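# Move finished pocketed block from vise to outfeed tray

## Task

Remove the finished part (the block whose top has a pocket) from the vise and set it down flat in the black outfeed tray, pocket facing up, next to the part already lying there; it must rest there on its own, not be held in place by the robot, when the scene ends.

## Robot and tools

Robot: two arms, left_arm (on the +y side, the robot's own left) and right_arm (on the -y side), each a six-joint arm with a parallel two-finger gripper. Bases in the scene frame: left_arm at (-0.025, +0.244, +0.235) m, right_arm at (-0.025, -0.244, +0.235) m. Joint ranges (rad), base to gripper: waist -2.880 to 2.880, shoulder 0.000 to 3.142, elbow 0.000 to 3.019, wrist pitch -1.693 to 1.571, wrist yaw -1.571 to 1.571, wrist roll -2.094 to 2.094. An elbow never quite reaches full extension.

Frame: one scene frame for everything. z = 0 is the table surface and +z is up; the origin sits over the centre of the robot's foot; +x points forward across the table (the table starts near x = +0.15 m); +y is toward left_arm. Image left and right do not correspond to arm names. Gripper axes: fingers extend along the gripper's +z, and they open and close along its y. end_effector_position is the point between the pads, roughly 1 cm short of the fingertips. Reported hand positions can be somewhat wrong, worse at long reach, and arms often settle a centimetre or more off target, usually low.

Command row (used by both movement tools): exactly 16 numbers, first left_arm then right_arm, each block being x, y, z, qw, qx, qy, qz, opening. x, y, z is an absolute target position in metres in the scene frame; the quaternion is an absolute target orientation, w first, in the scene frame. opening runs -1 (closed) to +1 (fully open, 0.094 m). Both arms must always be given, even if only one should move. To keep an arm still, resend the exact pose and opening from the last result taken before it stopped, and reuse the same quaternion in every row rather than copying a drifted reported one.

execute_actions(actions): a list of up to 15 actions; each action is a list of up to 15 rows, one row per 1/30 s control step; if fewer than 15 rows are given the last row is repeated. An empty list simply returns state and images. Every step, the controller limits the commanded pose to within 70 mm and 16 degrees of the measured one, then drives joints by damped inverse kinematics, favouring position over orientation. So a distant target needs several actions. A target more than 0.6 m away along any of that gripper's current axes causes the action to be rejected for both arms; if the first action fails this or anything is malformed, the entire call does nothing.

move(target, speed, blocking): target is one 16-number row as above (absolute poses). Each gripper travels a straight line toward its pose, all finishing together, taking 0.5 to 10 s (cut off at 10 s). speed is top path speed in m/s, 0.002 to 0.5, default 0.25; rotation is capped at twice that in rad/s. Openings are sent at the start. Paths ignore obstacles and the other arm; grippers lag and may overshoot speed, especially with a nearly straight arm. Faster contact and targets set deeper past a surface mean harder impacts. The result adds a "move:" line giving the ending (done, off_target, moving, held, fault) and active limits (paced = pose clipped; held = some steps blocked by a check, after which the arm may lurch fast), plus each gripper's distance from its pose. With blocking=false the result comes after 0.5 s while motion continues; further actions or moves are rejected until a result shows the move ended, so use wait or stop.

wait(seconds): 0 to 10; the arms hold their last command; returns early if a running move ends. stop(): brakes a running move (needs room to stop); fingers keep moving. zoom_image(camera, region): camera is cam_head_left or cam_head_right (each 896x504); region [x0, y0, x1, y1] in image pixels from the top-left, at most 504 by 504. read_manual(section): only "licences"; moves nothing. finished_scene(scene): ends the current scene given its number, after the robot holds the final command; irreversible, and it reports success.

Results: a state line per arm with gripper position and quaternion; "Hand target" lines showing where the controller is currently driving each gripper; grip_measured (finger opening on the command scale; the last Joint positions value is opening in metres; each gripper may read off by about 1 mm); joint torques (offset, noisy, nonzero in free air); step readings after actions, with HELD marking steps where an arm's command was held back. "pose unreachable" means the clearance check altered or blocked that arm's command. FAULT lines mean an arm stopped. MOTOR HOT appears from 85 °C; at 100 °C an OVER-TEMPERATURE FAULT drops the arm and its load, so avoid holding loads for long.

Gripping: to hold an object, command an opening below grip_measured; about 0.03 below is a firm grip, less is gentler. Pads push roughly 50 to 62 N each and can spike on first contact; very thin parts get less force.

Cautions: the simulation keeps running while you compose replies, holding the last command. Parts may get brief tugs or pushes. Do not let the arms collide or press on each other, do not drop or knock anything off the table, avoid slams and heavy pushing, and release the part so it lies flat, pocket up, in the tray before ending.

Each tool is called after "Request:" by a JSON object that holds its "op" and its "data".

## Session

Request:
{"op": "execute_actions", "data": {"actions": []}}

Scene clock: 0.00 s.
left_arm: end_effector_position=(+0.6848, +0.2249, +0.3908) grip_measured=+1.000 end_effector_quat_wxyz=(+0.241, -0.355, +0.898, -0.099) | right_arm: end_effector_position=(+0.4094, +0.3639, +0.1429) grip_measured=+1.000 end_effector_quat_wxyz=(-0.027, +0.091, +0.994, +0.050)
Joint positions: left_arm=[-1.667  1.653  1.586 -0.777 -0.029 -0.778  0.094] | right_arm=[-0.558  2.393  2.108 -1.12   0.071  1.121  0.094]
Joint velocities: left_arm=[-0.005 -0.015  0.012 -0.007 -0.022  0.022  0.   ] | right_arm=[-0.005  0.005 -0.012 -0.002  0.081  0.037  0.   ]
Joint torques (N m, as the arm reports them, + toward a larger angle): no reading
Hand target (left_arm): +0.694, +0.225, +0.406; +0.255, -0.354, +0.894, -0.105
Hand target (right_arm): +0.415, +0.370, +0.148; -0.022, +0.092, +0.994, +0.058

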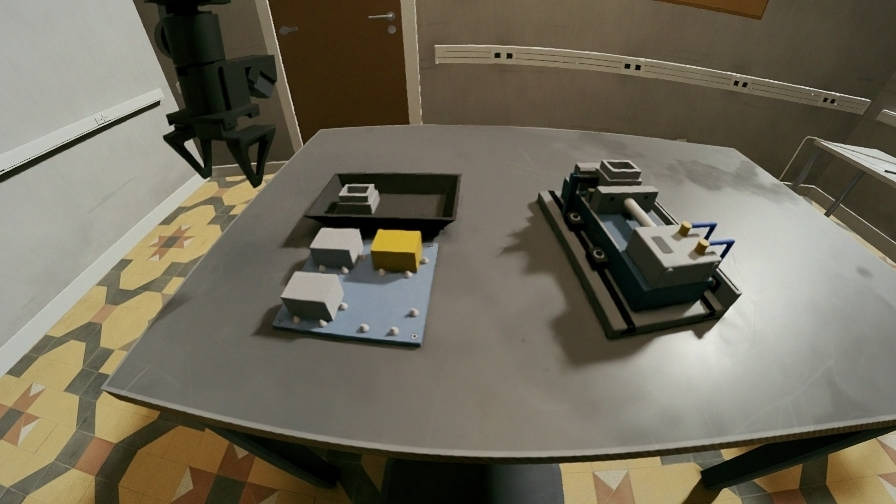

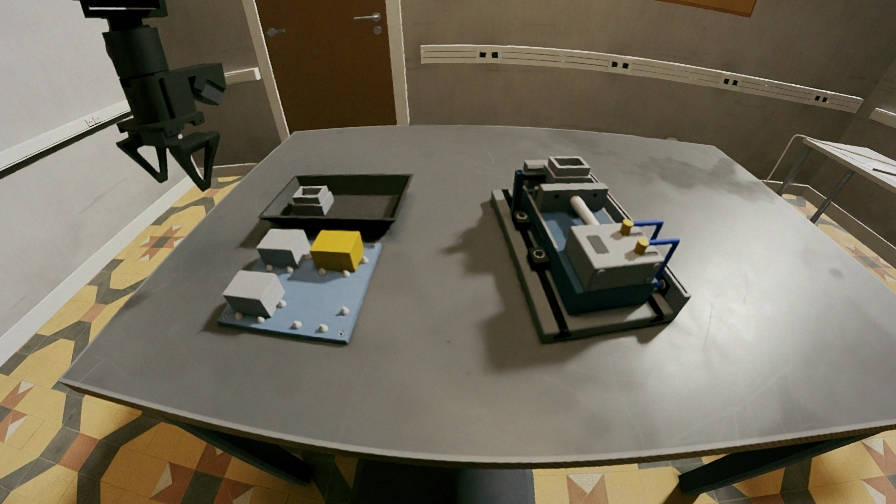

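Request:
{"op": "zoom_image", "data": {"camera": "cam_head_left", "region": [510, 130, 760, 350]}}

Request:
{"op": "zoom_image", "data": {"camera": "cam_head_right", "region": [460, 130, 710, 350]}}

Region (510, 130, 760, 350) of cam_head_left's 896x504 image, scaled by 2.016, with more detail than that image has; it fills the top 444 rows of this view, and the rest is white.

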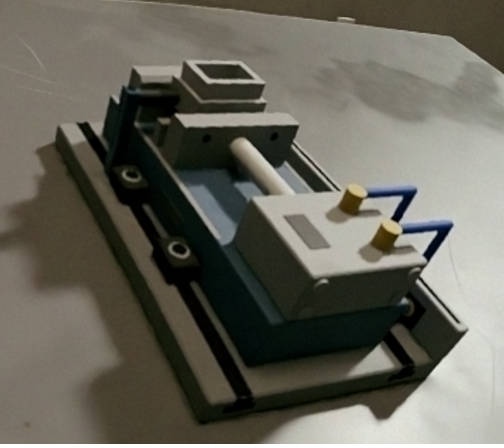

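Region (460, 130, 710, 350) of cam_head_right's 896x504 image, scaled by 2.016, with more detail than that image has; it fills the top 444 rows of this view, and the rest is white.

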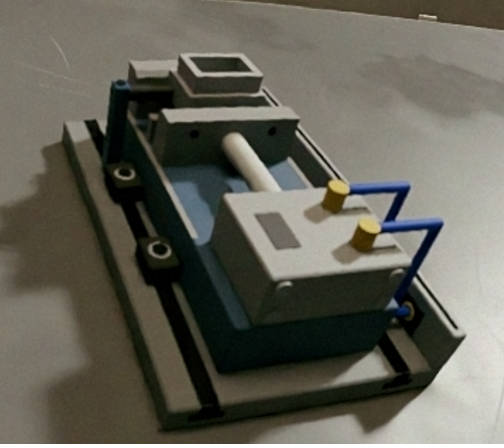

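Request:
{"op": "move", "data": {"target": [0.685,0.225,0.391,0.241,-0.355,0.898,-0.099,1, 0.505,-0.192,0.17,0,0.656,0.755,0,0.7], "speed": 0.3}}

Request:
{"op": "move", "data": {"target": [0.685,0.225,0.391,0.241,-0.355,0.898,-0.099,1, 0.51,-0.192,0.128,0,0.656,0.755,0,0.7], "speed": 0.08}}

Request:
{"op": "zoom_image", "data": {"camera": "cam_head_left", "region": [510, 50, 760, 250]}}

Request:
{"op": "zoom_image", "data": {"camera": "cam_head_right", "region": [460, 50, 710, 250]}}

Scene clock: 3.67 s.
left_arm: end_effector_position=(+0.6848, +0.2249, +0.3908) grip_measured=+1.000 end_effector_quat_wxyz=(+0.241, -0.355, +0.898, -0.099) | right_arm: end_effector_position=(+0.4997, -0.1956, +0.1658) grip_measured=+0.702 end_effector_quat_wxyz=(-0.006, +0.655, +0.755, -0.008)
Joint positions: left_arm=[-1.667  1.653  1.586 -0.777 -0.029 -0.778  0.094] | right_arm=[-1.411  1.781  1.201 -0.813  0.033  1.529  0.08 ]
Joint velocities: left_arm=[ 0.015  0.005 -0.007  0.002  0.007 -0.022  0.   ] | right_arm=[-0.005  0.005 -0.022  0.012  0.022  0.007 -0.   ]
Joint torques (N m, as the arm reports them, + toward a larger angle): left_arm=[  1.59 -16.85   9.31   1.16  -0.05  -0.09] | right_arm=[  1.16 -15.86   8.55  -0.43  -0.04   0.15]
Hand target (left_arm): +0.685, +0.225, +0.391; +0.241, -0.355, +0.898, -0.099
Hand target (right_arm): +0.503, -0.192, +0.173; -0.004, +0.656, +0.755, -0.003
Off the commanded pose (left_arm): 0.000 m, 0 deg.
Off the commanded pose (right_arm): 0.008 m, 1 deg.
move: done

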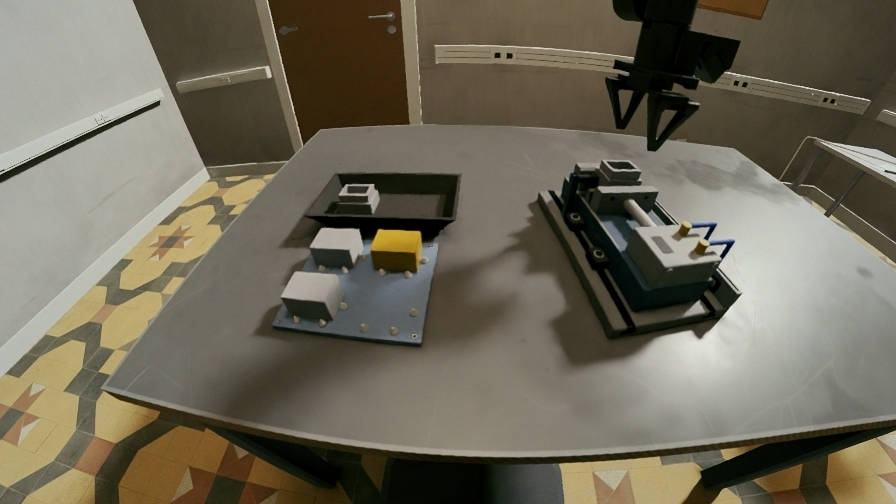

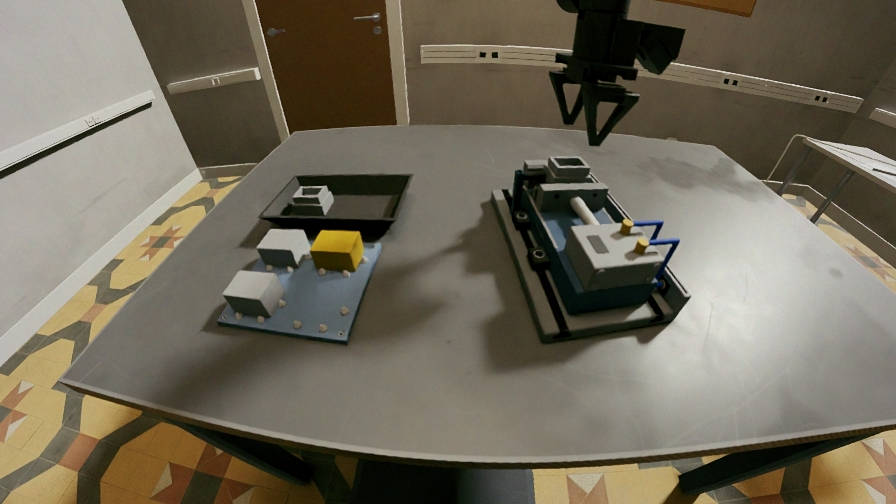

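Scene clock: 4.53 s.
left_arm: end_effector_position=(+0.6848, +0.2249, +0.3908) grip_measured=+1.000 end_effector_quat_wxyz=(+0.241, -0.355, +0.898, -0.099) | right_arm: end_effector_position=(+0.5051, -0.1940, +0.1306) grip_measured=+0.702 end_effector_quat_wxyz=(-0.002, +0.656, +0.755, -0.003)
Joint positions: left_arm=[-1.667  1.653  1.586 -0.777 -0.029 -0.778  0.094] | right_arm=[-1.411  1.853  1.201 -0.729  0.033  1.529  0.08 ]
Joint velocities: left_arm=[-0.015 -0.015  0.002 -0.007 -0.022 -0.095  0.   ] | right_arm=[-0.005 -0.005 -0.022  0.022  0.037 -0.022  0.   ]
Joint torques (N m, as the arm reports them, + toward a larger angle): left_arm=[  1.59 -16.83   9.3    1.17  -0.06  -0.09] | right_arm=[  0.4  -14.36   8.17   0.46   0.03   0.13]
Hand target (left_arm): +0.685, +0.225, +0.391; +0.241, -0.355, +0.898, -0.099
Hand target (right_arm): +0.509, -0.192, +0.128; -0.000, +0.656, +0.755, +0.000
Off the commanded pose (left_arm): 0.000 m, 0 deg.
Off the commanded pose (right_arm): 0.006 m, 0 deg.
move: done

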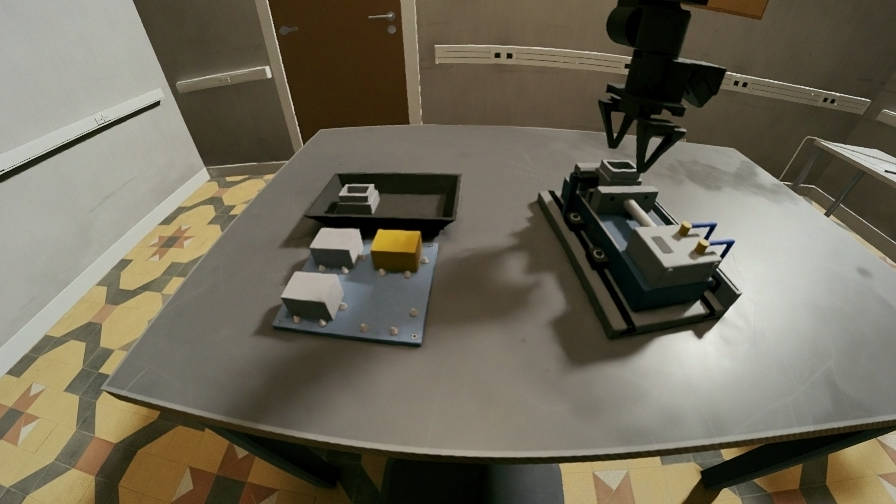

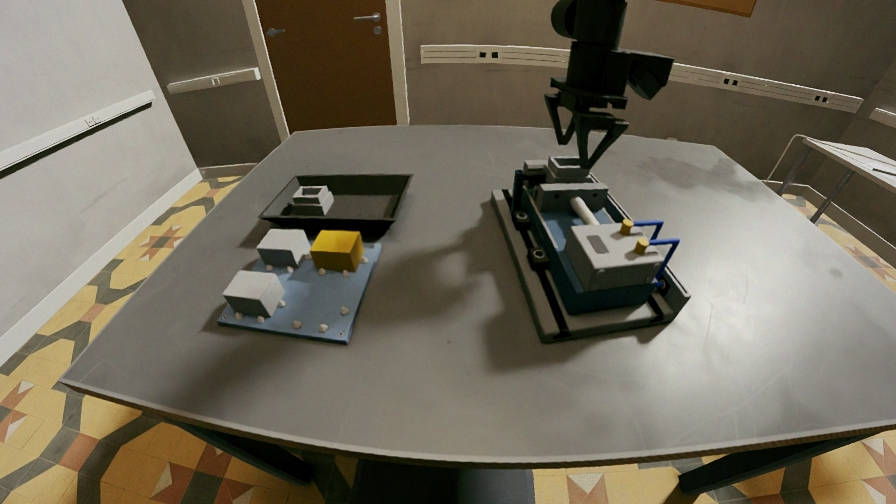

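Region (510, 50, 760, 250) of cam_head_left's 896x504 image, scaled by 2.016, with more detail than that image has; it fills the top 403 rows of this view, and the rest is white.

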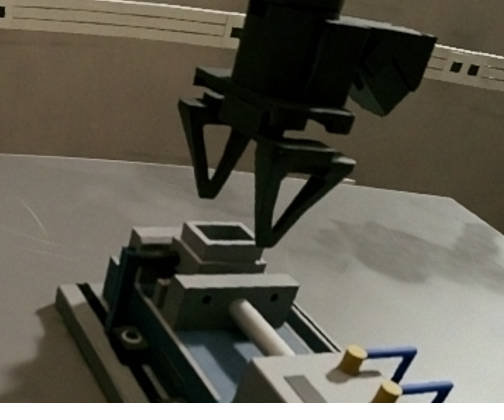

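Region (460, 50, 710, 250) of cam_head_right's 896x504 image, scaled by 2.016, with more detail than that image has; it fills the top 403 rows of this view, and the rest is white.

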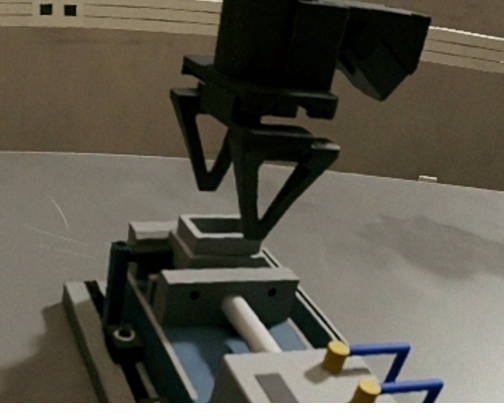

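Request:
{"op": "move", "data": {"target": [0.685,0.225,0.391,0.241,-0.355,0.898,-0.099,1, 0.502,-0.182,0.104,0,0.656,0.755,0,0.7], "speed": 0.04}}

Request:
{"op": "zoom_image", "data": {"camera": "cam_head_left", "region": [510, 50, 760, 250]}}

Request:
{"op": "zoom_image", "data": {"camera": "cam_head_right", "region": [460, 50, 710, 250]}}

Scene clock: 5.90 s.
left_arm: end_effector_position=(+0.6848, +0.2249, +0.3908) grip_measured=+1.000 end_effector_quat_wxyz=(+0.241, -0.355, +0.898, -0.099) | right_arm: end_effector_position=(+0.5040, -0.1855, +0.1123) grip_measured=+0.702 end_effector_quat_wxyz=(+0.002, +0.655, +0.755, +0.003)
Joint positions: left_arm=[-1.667  1.653  1.586 -0.777 -0.029 -0.778  0.094] | right_arm=[-1.397  1.884  1.186 -0.668  0.033  1.543  0.08 ]
Joint velocities: left_arm=[ 0.005  0.015 -0.012 -0.007  0.007 -0.007  0.   ] | right_arm=[-0.015 -0.005  0.002  0.022 -0.022  0.007 -0.   ]
Joint torques (N m, as the arm reports them, + toward a larger angle): left_arm=[  1.58 -16.83   9.29   1.16  -0.05  -0.09] | right_arm=[  1.2  -14.21   7.33   0.57   0.13   0.2 ]
Hand target (left_arm): +0.685, +0.225, +0.391; +0.241, -0.355, +0.898, -0.099
Hand target (right_arm): +0.502, -0.182, +0.104; +0.000, +0.656, +0.755, +0.000
Off the commanded pose (left_arm): 0.000 m, 0 deg.
Off the commanded pose (right_arm): 0.009 m, 0 deg.
move: done

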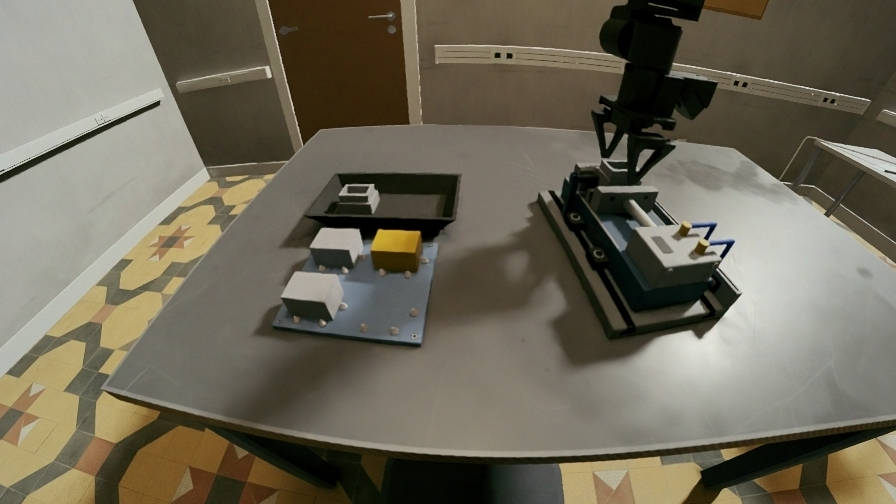

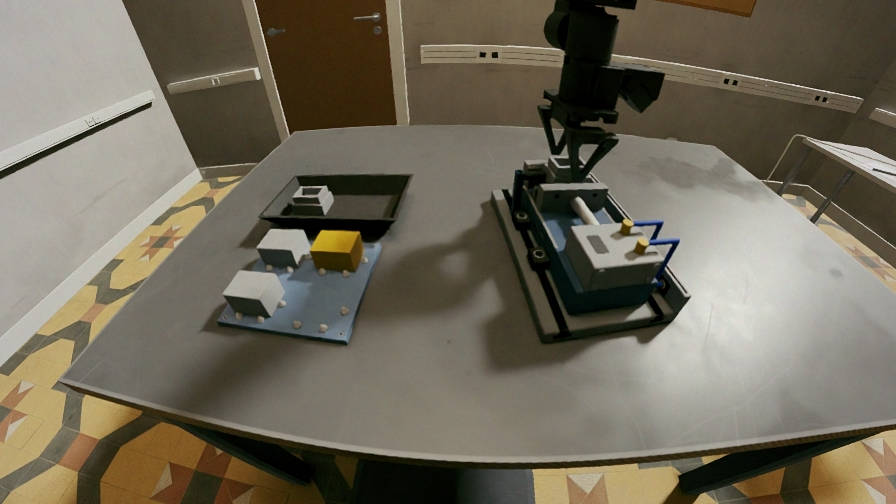

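Region (510, 50, 760, 250) of cam_head_left's 896x504 image, scaled by 2.016, with more detail than that image has; it fills the top 403 rows of this view, and the rest is white.

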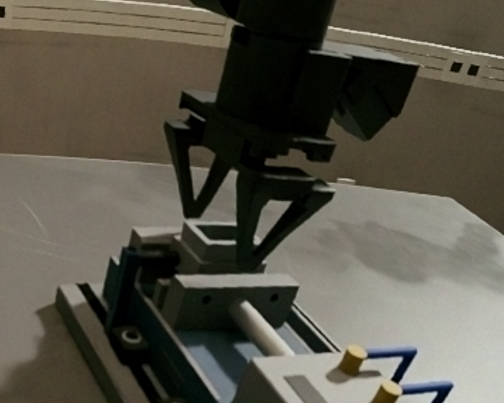

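Region (460, 50, 710, 250) of cam_head_right's 896x504 image, scaled by 2.016, with more detail than that image has; it fills the top 403 rows of this view, and the rest is white.

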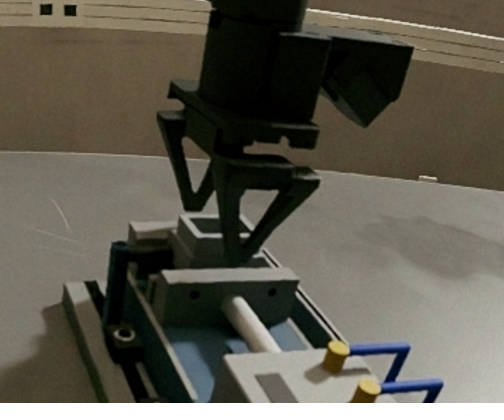

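Request:
{"op": "move", "data": {"target": [0.685,0.225,0.391,0.241,-0.355,0.898,-0.099,1, 0.500,-0.184,0.101,0,0.656,0.755,0,0.2], "speed": 0.03}}

Request:
{"op": "zoom_image", "data": {"camera": "cam_head_left", "region": [510, 50, 760, 250]}}

Scene clock: 6.83 s.
left_arm: end_effector_position=(+0.6848, +0.2249, +0.3908) grip_measured=+1.000 end_effector_quat_wxyz=(+0.241, -0.355, +0.898, -0.099) | right_arm: end_effector_position=(+0.5033, -0.1855, +0.1110) grip_measured=+0.202 end_effector_quat_wxyz=(+0.004, +0.656, +0.755, +0.005)
Joint positions: left_arm=[-1.667  1.653  1.586 -0.777 -0.029 -0.778  0.094] | right_arm=[-1.397  1.884  1.181 -0.659  0.033  1.543  0.056]
Joint velocities: left_arm=[-0.005 -0.005 -0.017  0.002 -0.022  0.007  0.   ] | right_arm=[-0.005  0.015  0.007 -0.007 -0.022 -0.081 -0.   ]
Joint torques (N m, as the arm reports them, + toward a larger angle): left_arm=[  1.66 -16.8    9.3    1.17  -0.05  -0.09] | right_arm=[  0.72 -13.97   7.02   0.52   0.13   0.1 ]
Hand target (left_arm): +0.685, +0.225, +0.391; +0.241, -0.355, +0.898, -0.099
Hand target (right_arm): +0.500, -0.184, +0.101; +0.000, +0.656, +0.755, -0.000
Off the commanded pose (left_arm): 0.000 m, 0 deg.
Off the commanded pose (right_arm): 0.011 m, 1 deg.
move: off_target (right_arm)

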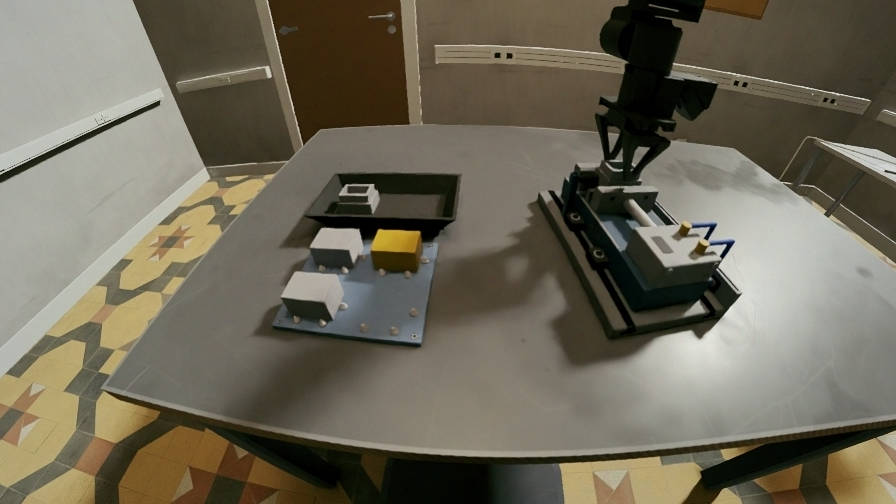

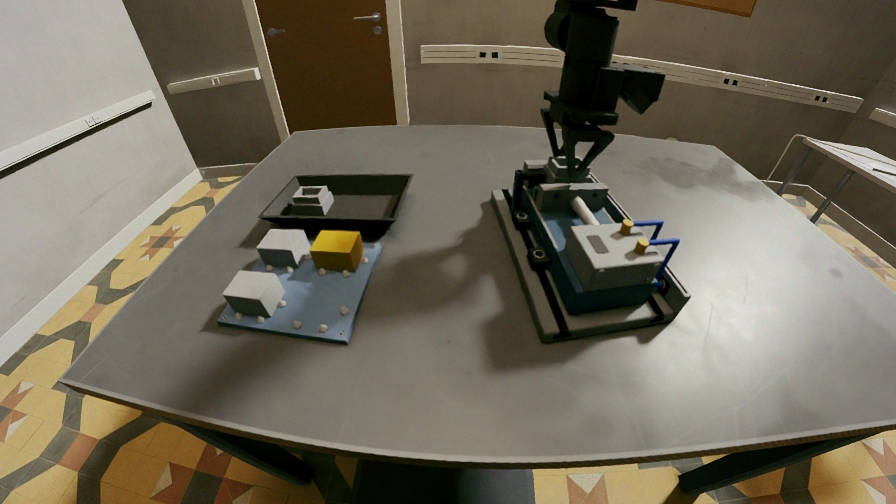

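Region (510, 50, 760, 250) of cam_head_left's 896x504 image, scaled by 2.016, with more detail than that image has; it fills the top 403 rows of this view, and the rest is white.

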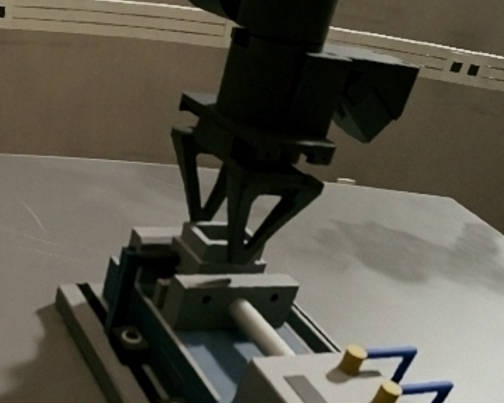

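Request:
{"op": "move", "data": {"target": [0.685,0.225,0.391,0.241,-0.355,0.898,-0.099,1, 0.500,-0.184,0.099,0,0.656,0.755,0,-0.3], "speed": 0.03}}

Request:
{"op": "zoom_image", "data": {"camera": "cam_head_left", "region": [510, 50, 760, 250]}}

Scene clock: 7.70 s.
left_arm: end_effector_position=(+0.6848, +0.2249, +0.3908) grip_measured=+1.000 end_effector_quat_wxyz=(+0.241, -0.355, +0.898, -0.099) | right_arm: end_effector_position=(+0.5034, -0.1855, +0.1108) grip_measured=-0.242 end_effector_quat_wxyz=(+0.004, +0.656, +0.755, +0.005)
Joint positions: left_arm=[-1.667  1.653  1.586 -0.777 -0.029 -0.778  0.094] | right_arm=[-1.397  1.885  1.181 -0.658  0.033  1.543  0.036]
Joint velocities: left_arm=[-0.015 -0.005 -0.002  0.007  0.037 -0.037  0.   ] | right_arm=[-0.015 -0.015  0.012 -0.022 -0.007 -0.066  0.001]
Joint torques (N m, as the arm reports them, + toward a larger angle): left_arm=[  1.58 -16.83   9.29   1.17  -0.06  -0.1 ] | right_arm=[  1.07 -14.07   6.96   0.63   0.09   0.09]
Hand target (left_arm): +0.685, +0.225, +0.391; +0.241, -0.355, +0.898, -0.099
Hand target (right_arm): +0.500, -0.184, +0.099; +0.000, +0.656, +0.755, -0.000
Off the commanded pose (left_arm): 0.000 m, 0 deg.
Off the commanded pose (right_arm): 0.012 m, 1 deg.
move: off_target (right_arm)

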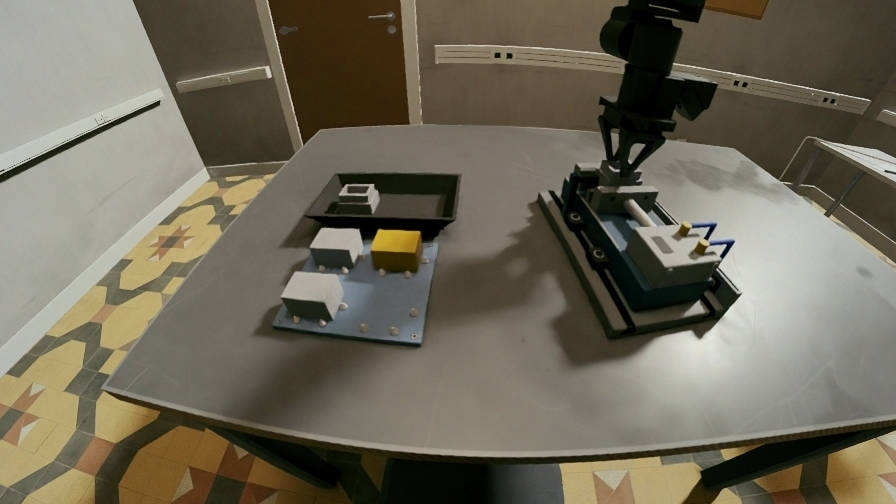

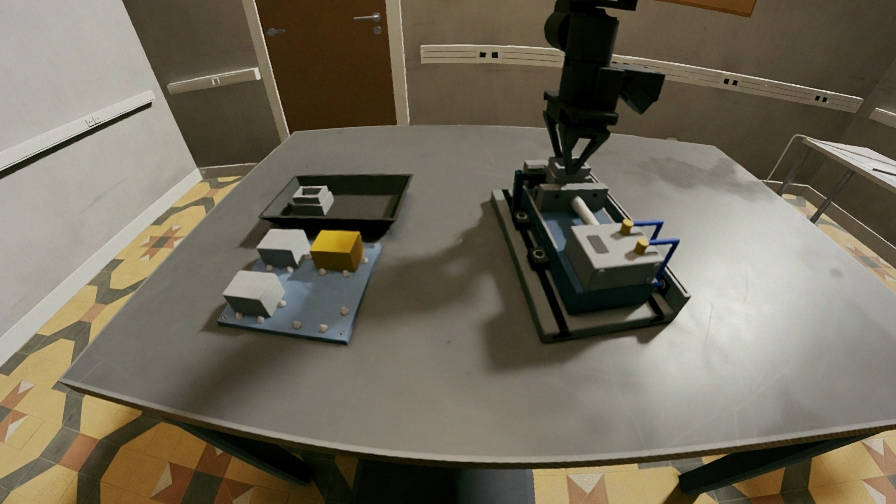

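Region (510, 50, 760, 250) of cam_head_left's 896x504 image, scaled by 2.016, with more detail than that image has; it fills the top 403 rows of this view, and the rest is white.

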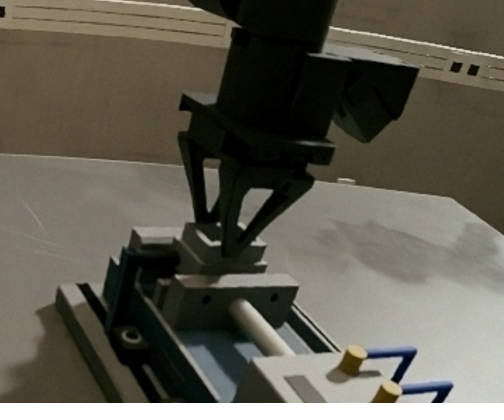

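Request:
{"op": "move", "data": {"target": [0.685,0.225,0.391,0.241,-0.355,0.898,-0.099,1, 0.502,-0.184,0.093,0,0.656,0.755,0,-0.14], "speed": 0.03}}

Request:
{"op": "zoom_image", "data": {"camera": "cam_head_left", "region": [510, 50, 760, 250]}}

Scene clock: 8.73 s.
left_arm: end_effector_position=(+0.6848, +0.2249, +0.3908) grip_measured=+1.000 end_effector_quat_wxyz=(+0.241, -0.355, +0.898, -0.099) | right_arm: end_effector_position=(+0.5034, -0.1853, +0.1061) grip_measured=-0.142 end_effector_quat_wxyz=(+0.004, +0.656, +0.755, +0.005)
Joint positions: left_arm=[-1.667  1.653  1.586 -0.777 -0.029 -0.778  0.094] | right_arm=[-1.397  1.895  1.181 -0.648  0.033  1.543  0.04 ]
Joint velocities: left_arm=[ 0.005 -0.015  0.007  0.022  0.037  0.037  0.   ] | right_arm=[-0.015 -0.015 -0.002  0.002 -0.037 -0.037  0.   ]
Joint torques (N m, as the arm reports them, + toward a larger angle): left_arm=[  1.59 -16.81   9.29   1.17  -0.05  -0.1 ] | right_arm=[  0.72 -13.7    7.47   0.75   0.12   0.08]
Hand target (left_arm): +0.685, +0.225, +0.391; +0.241, -0.355, +0.898, -0.099
Hand target (right_arm): +0.501, -0.184, +0.093; +0.000, +0.656, +0.755, -0.000
Off the commanded pose (left_arm): 0.000 m, 0 deg.
Off the commanded pose (right_arm): 0.013 m, 1 deg.
move: off_target (right_arm)

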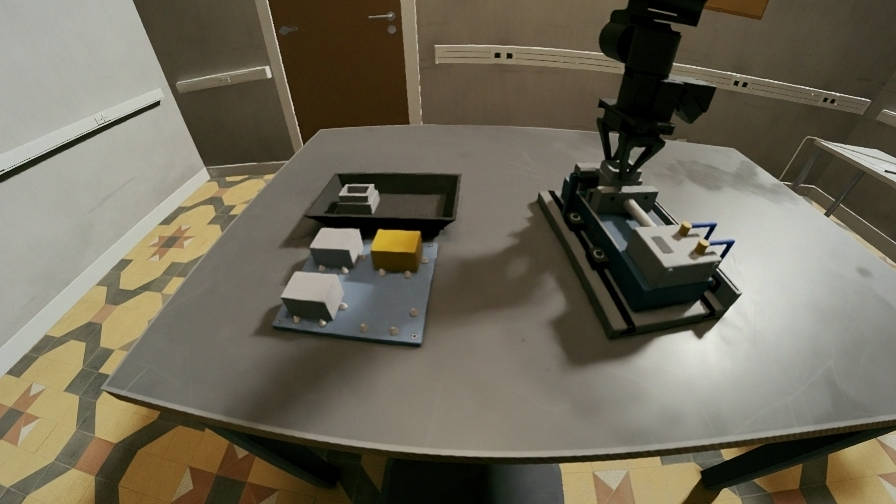

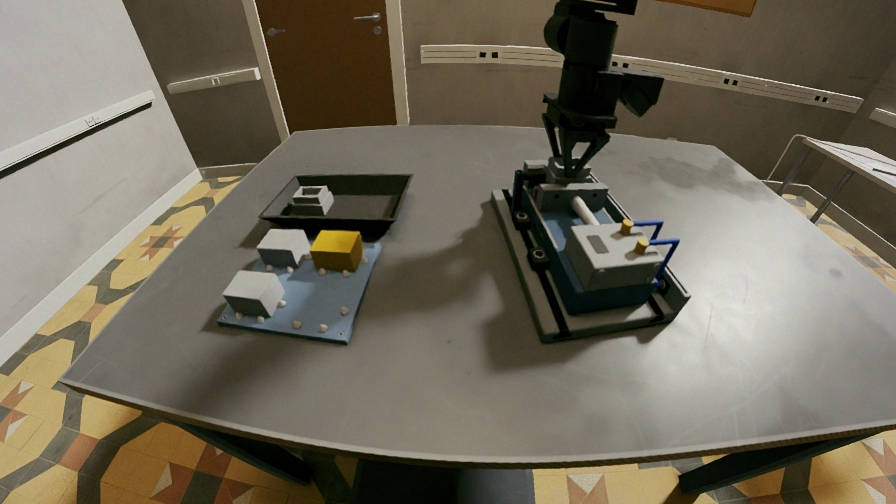

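Region (510, 50, 760, 250) of cam_head_left's 896x504 image, scaled by 2.016, with more detail than that image has; it fills the top 403 rows of this view, and the rest is white.

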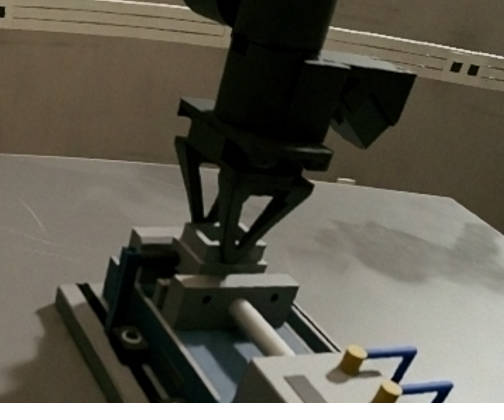

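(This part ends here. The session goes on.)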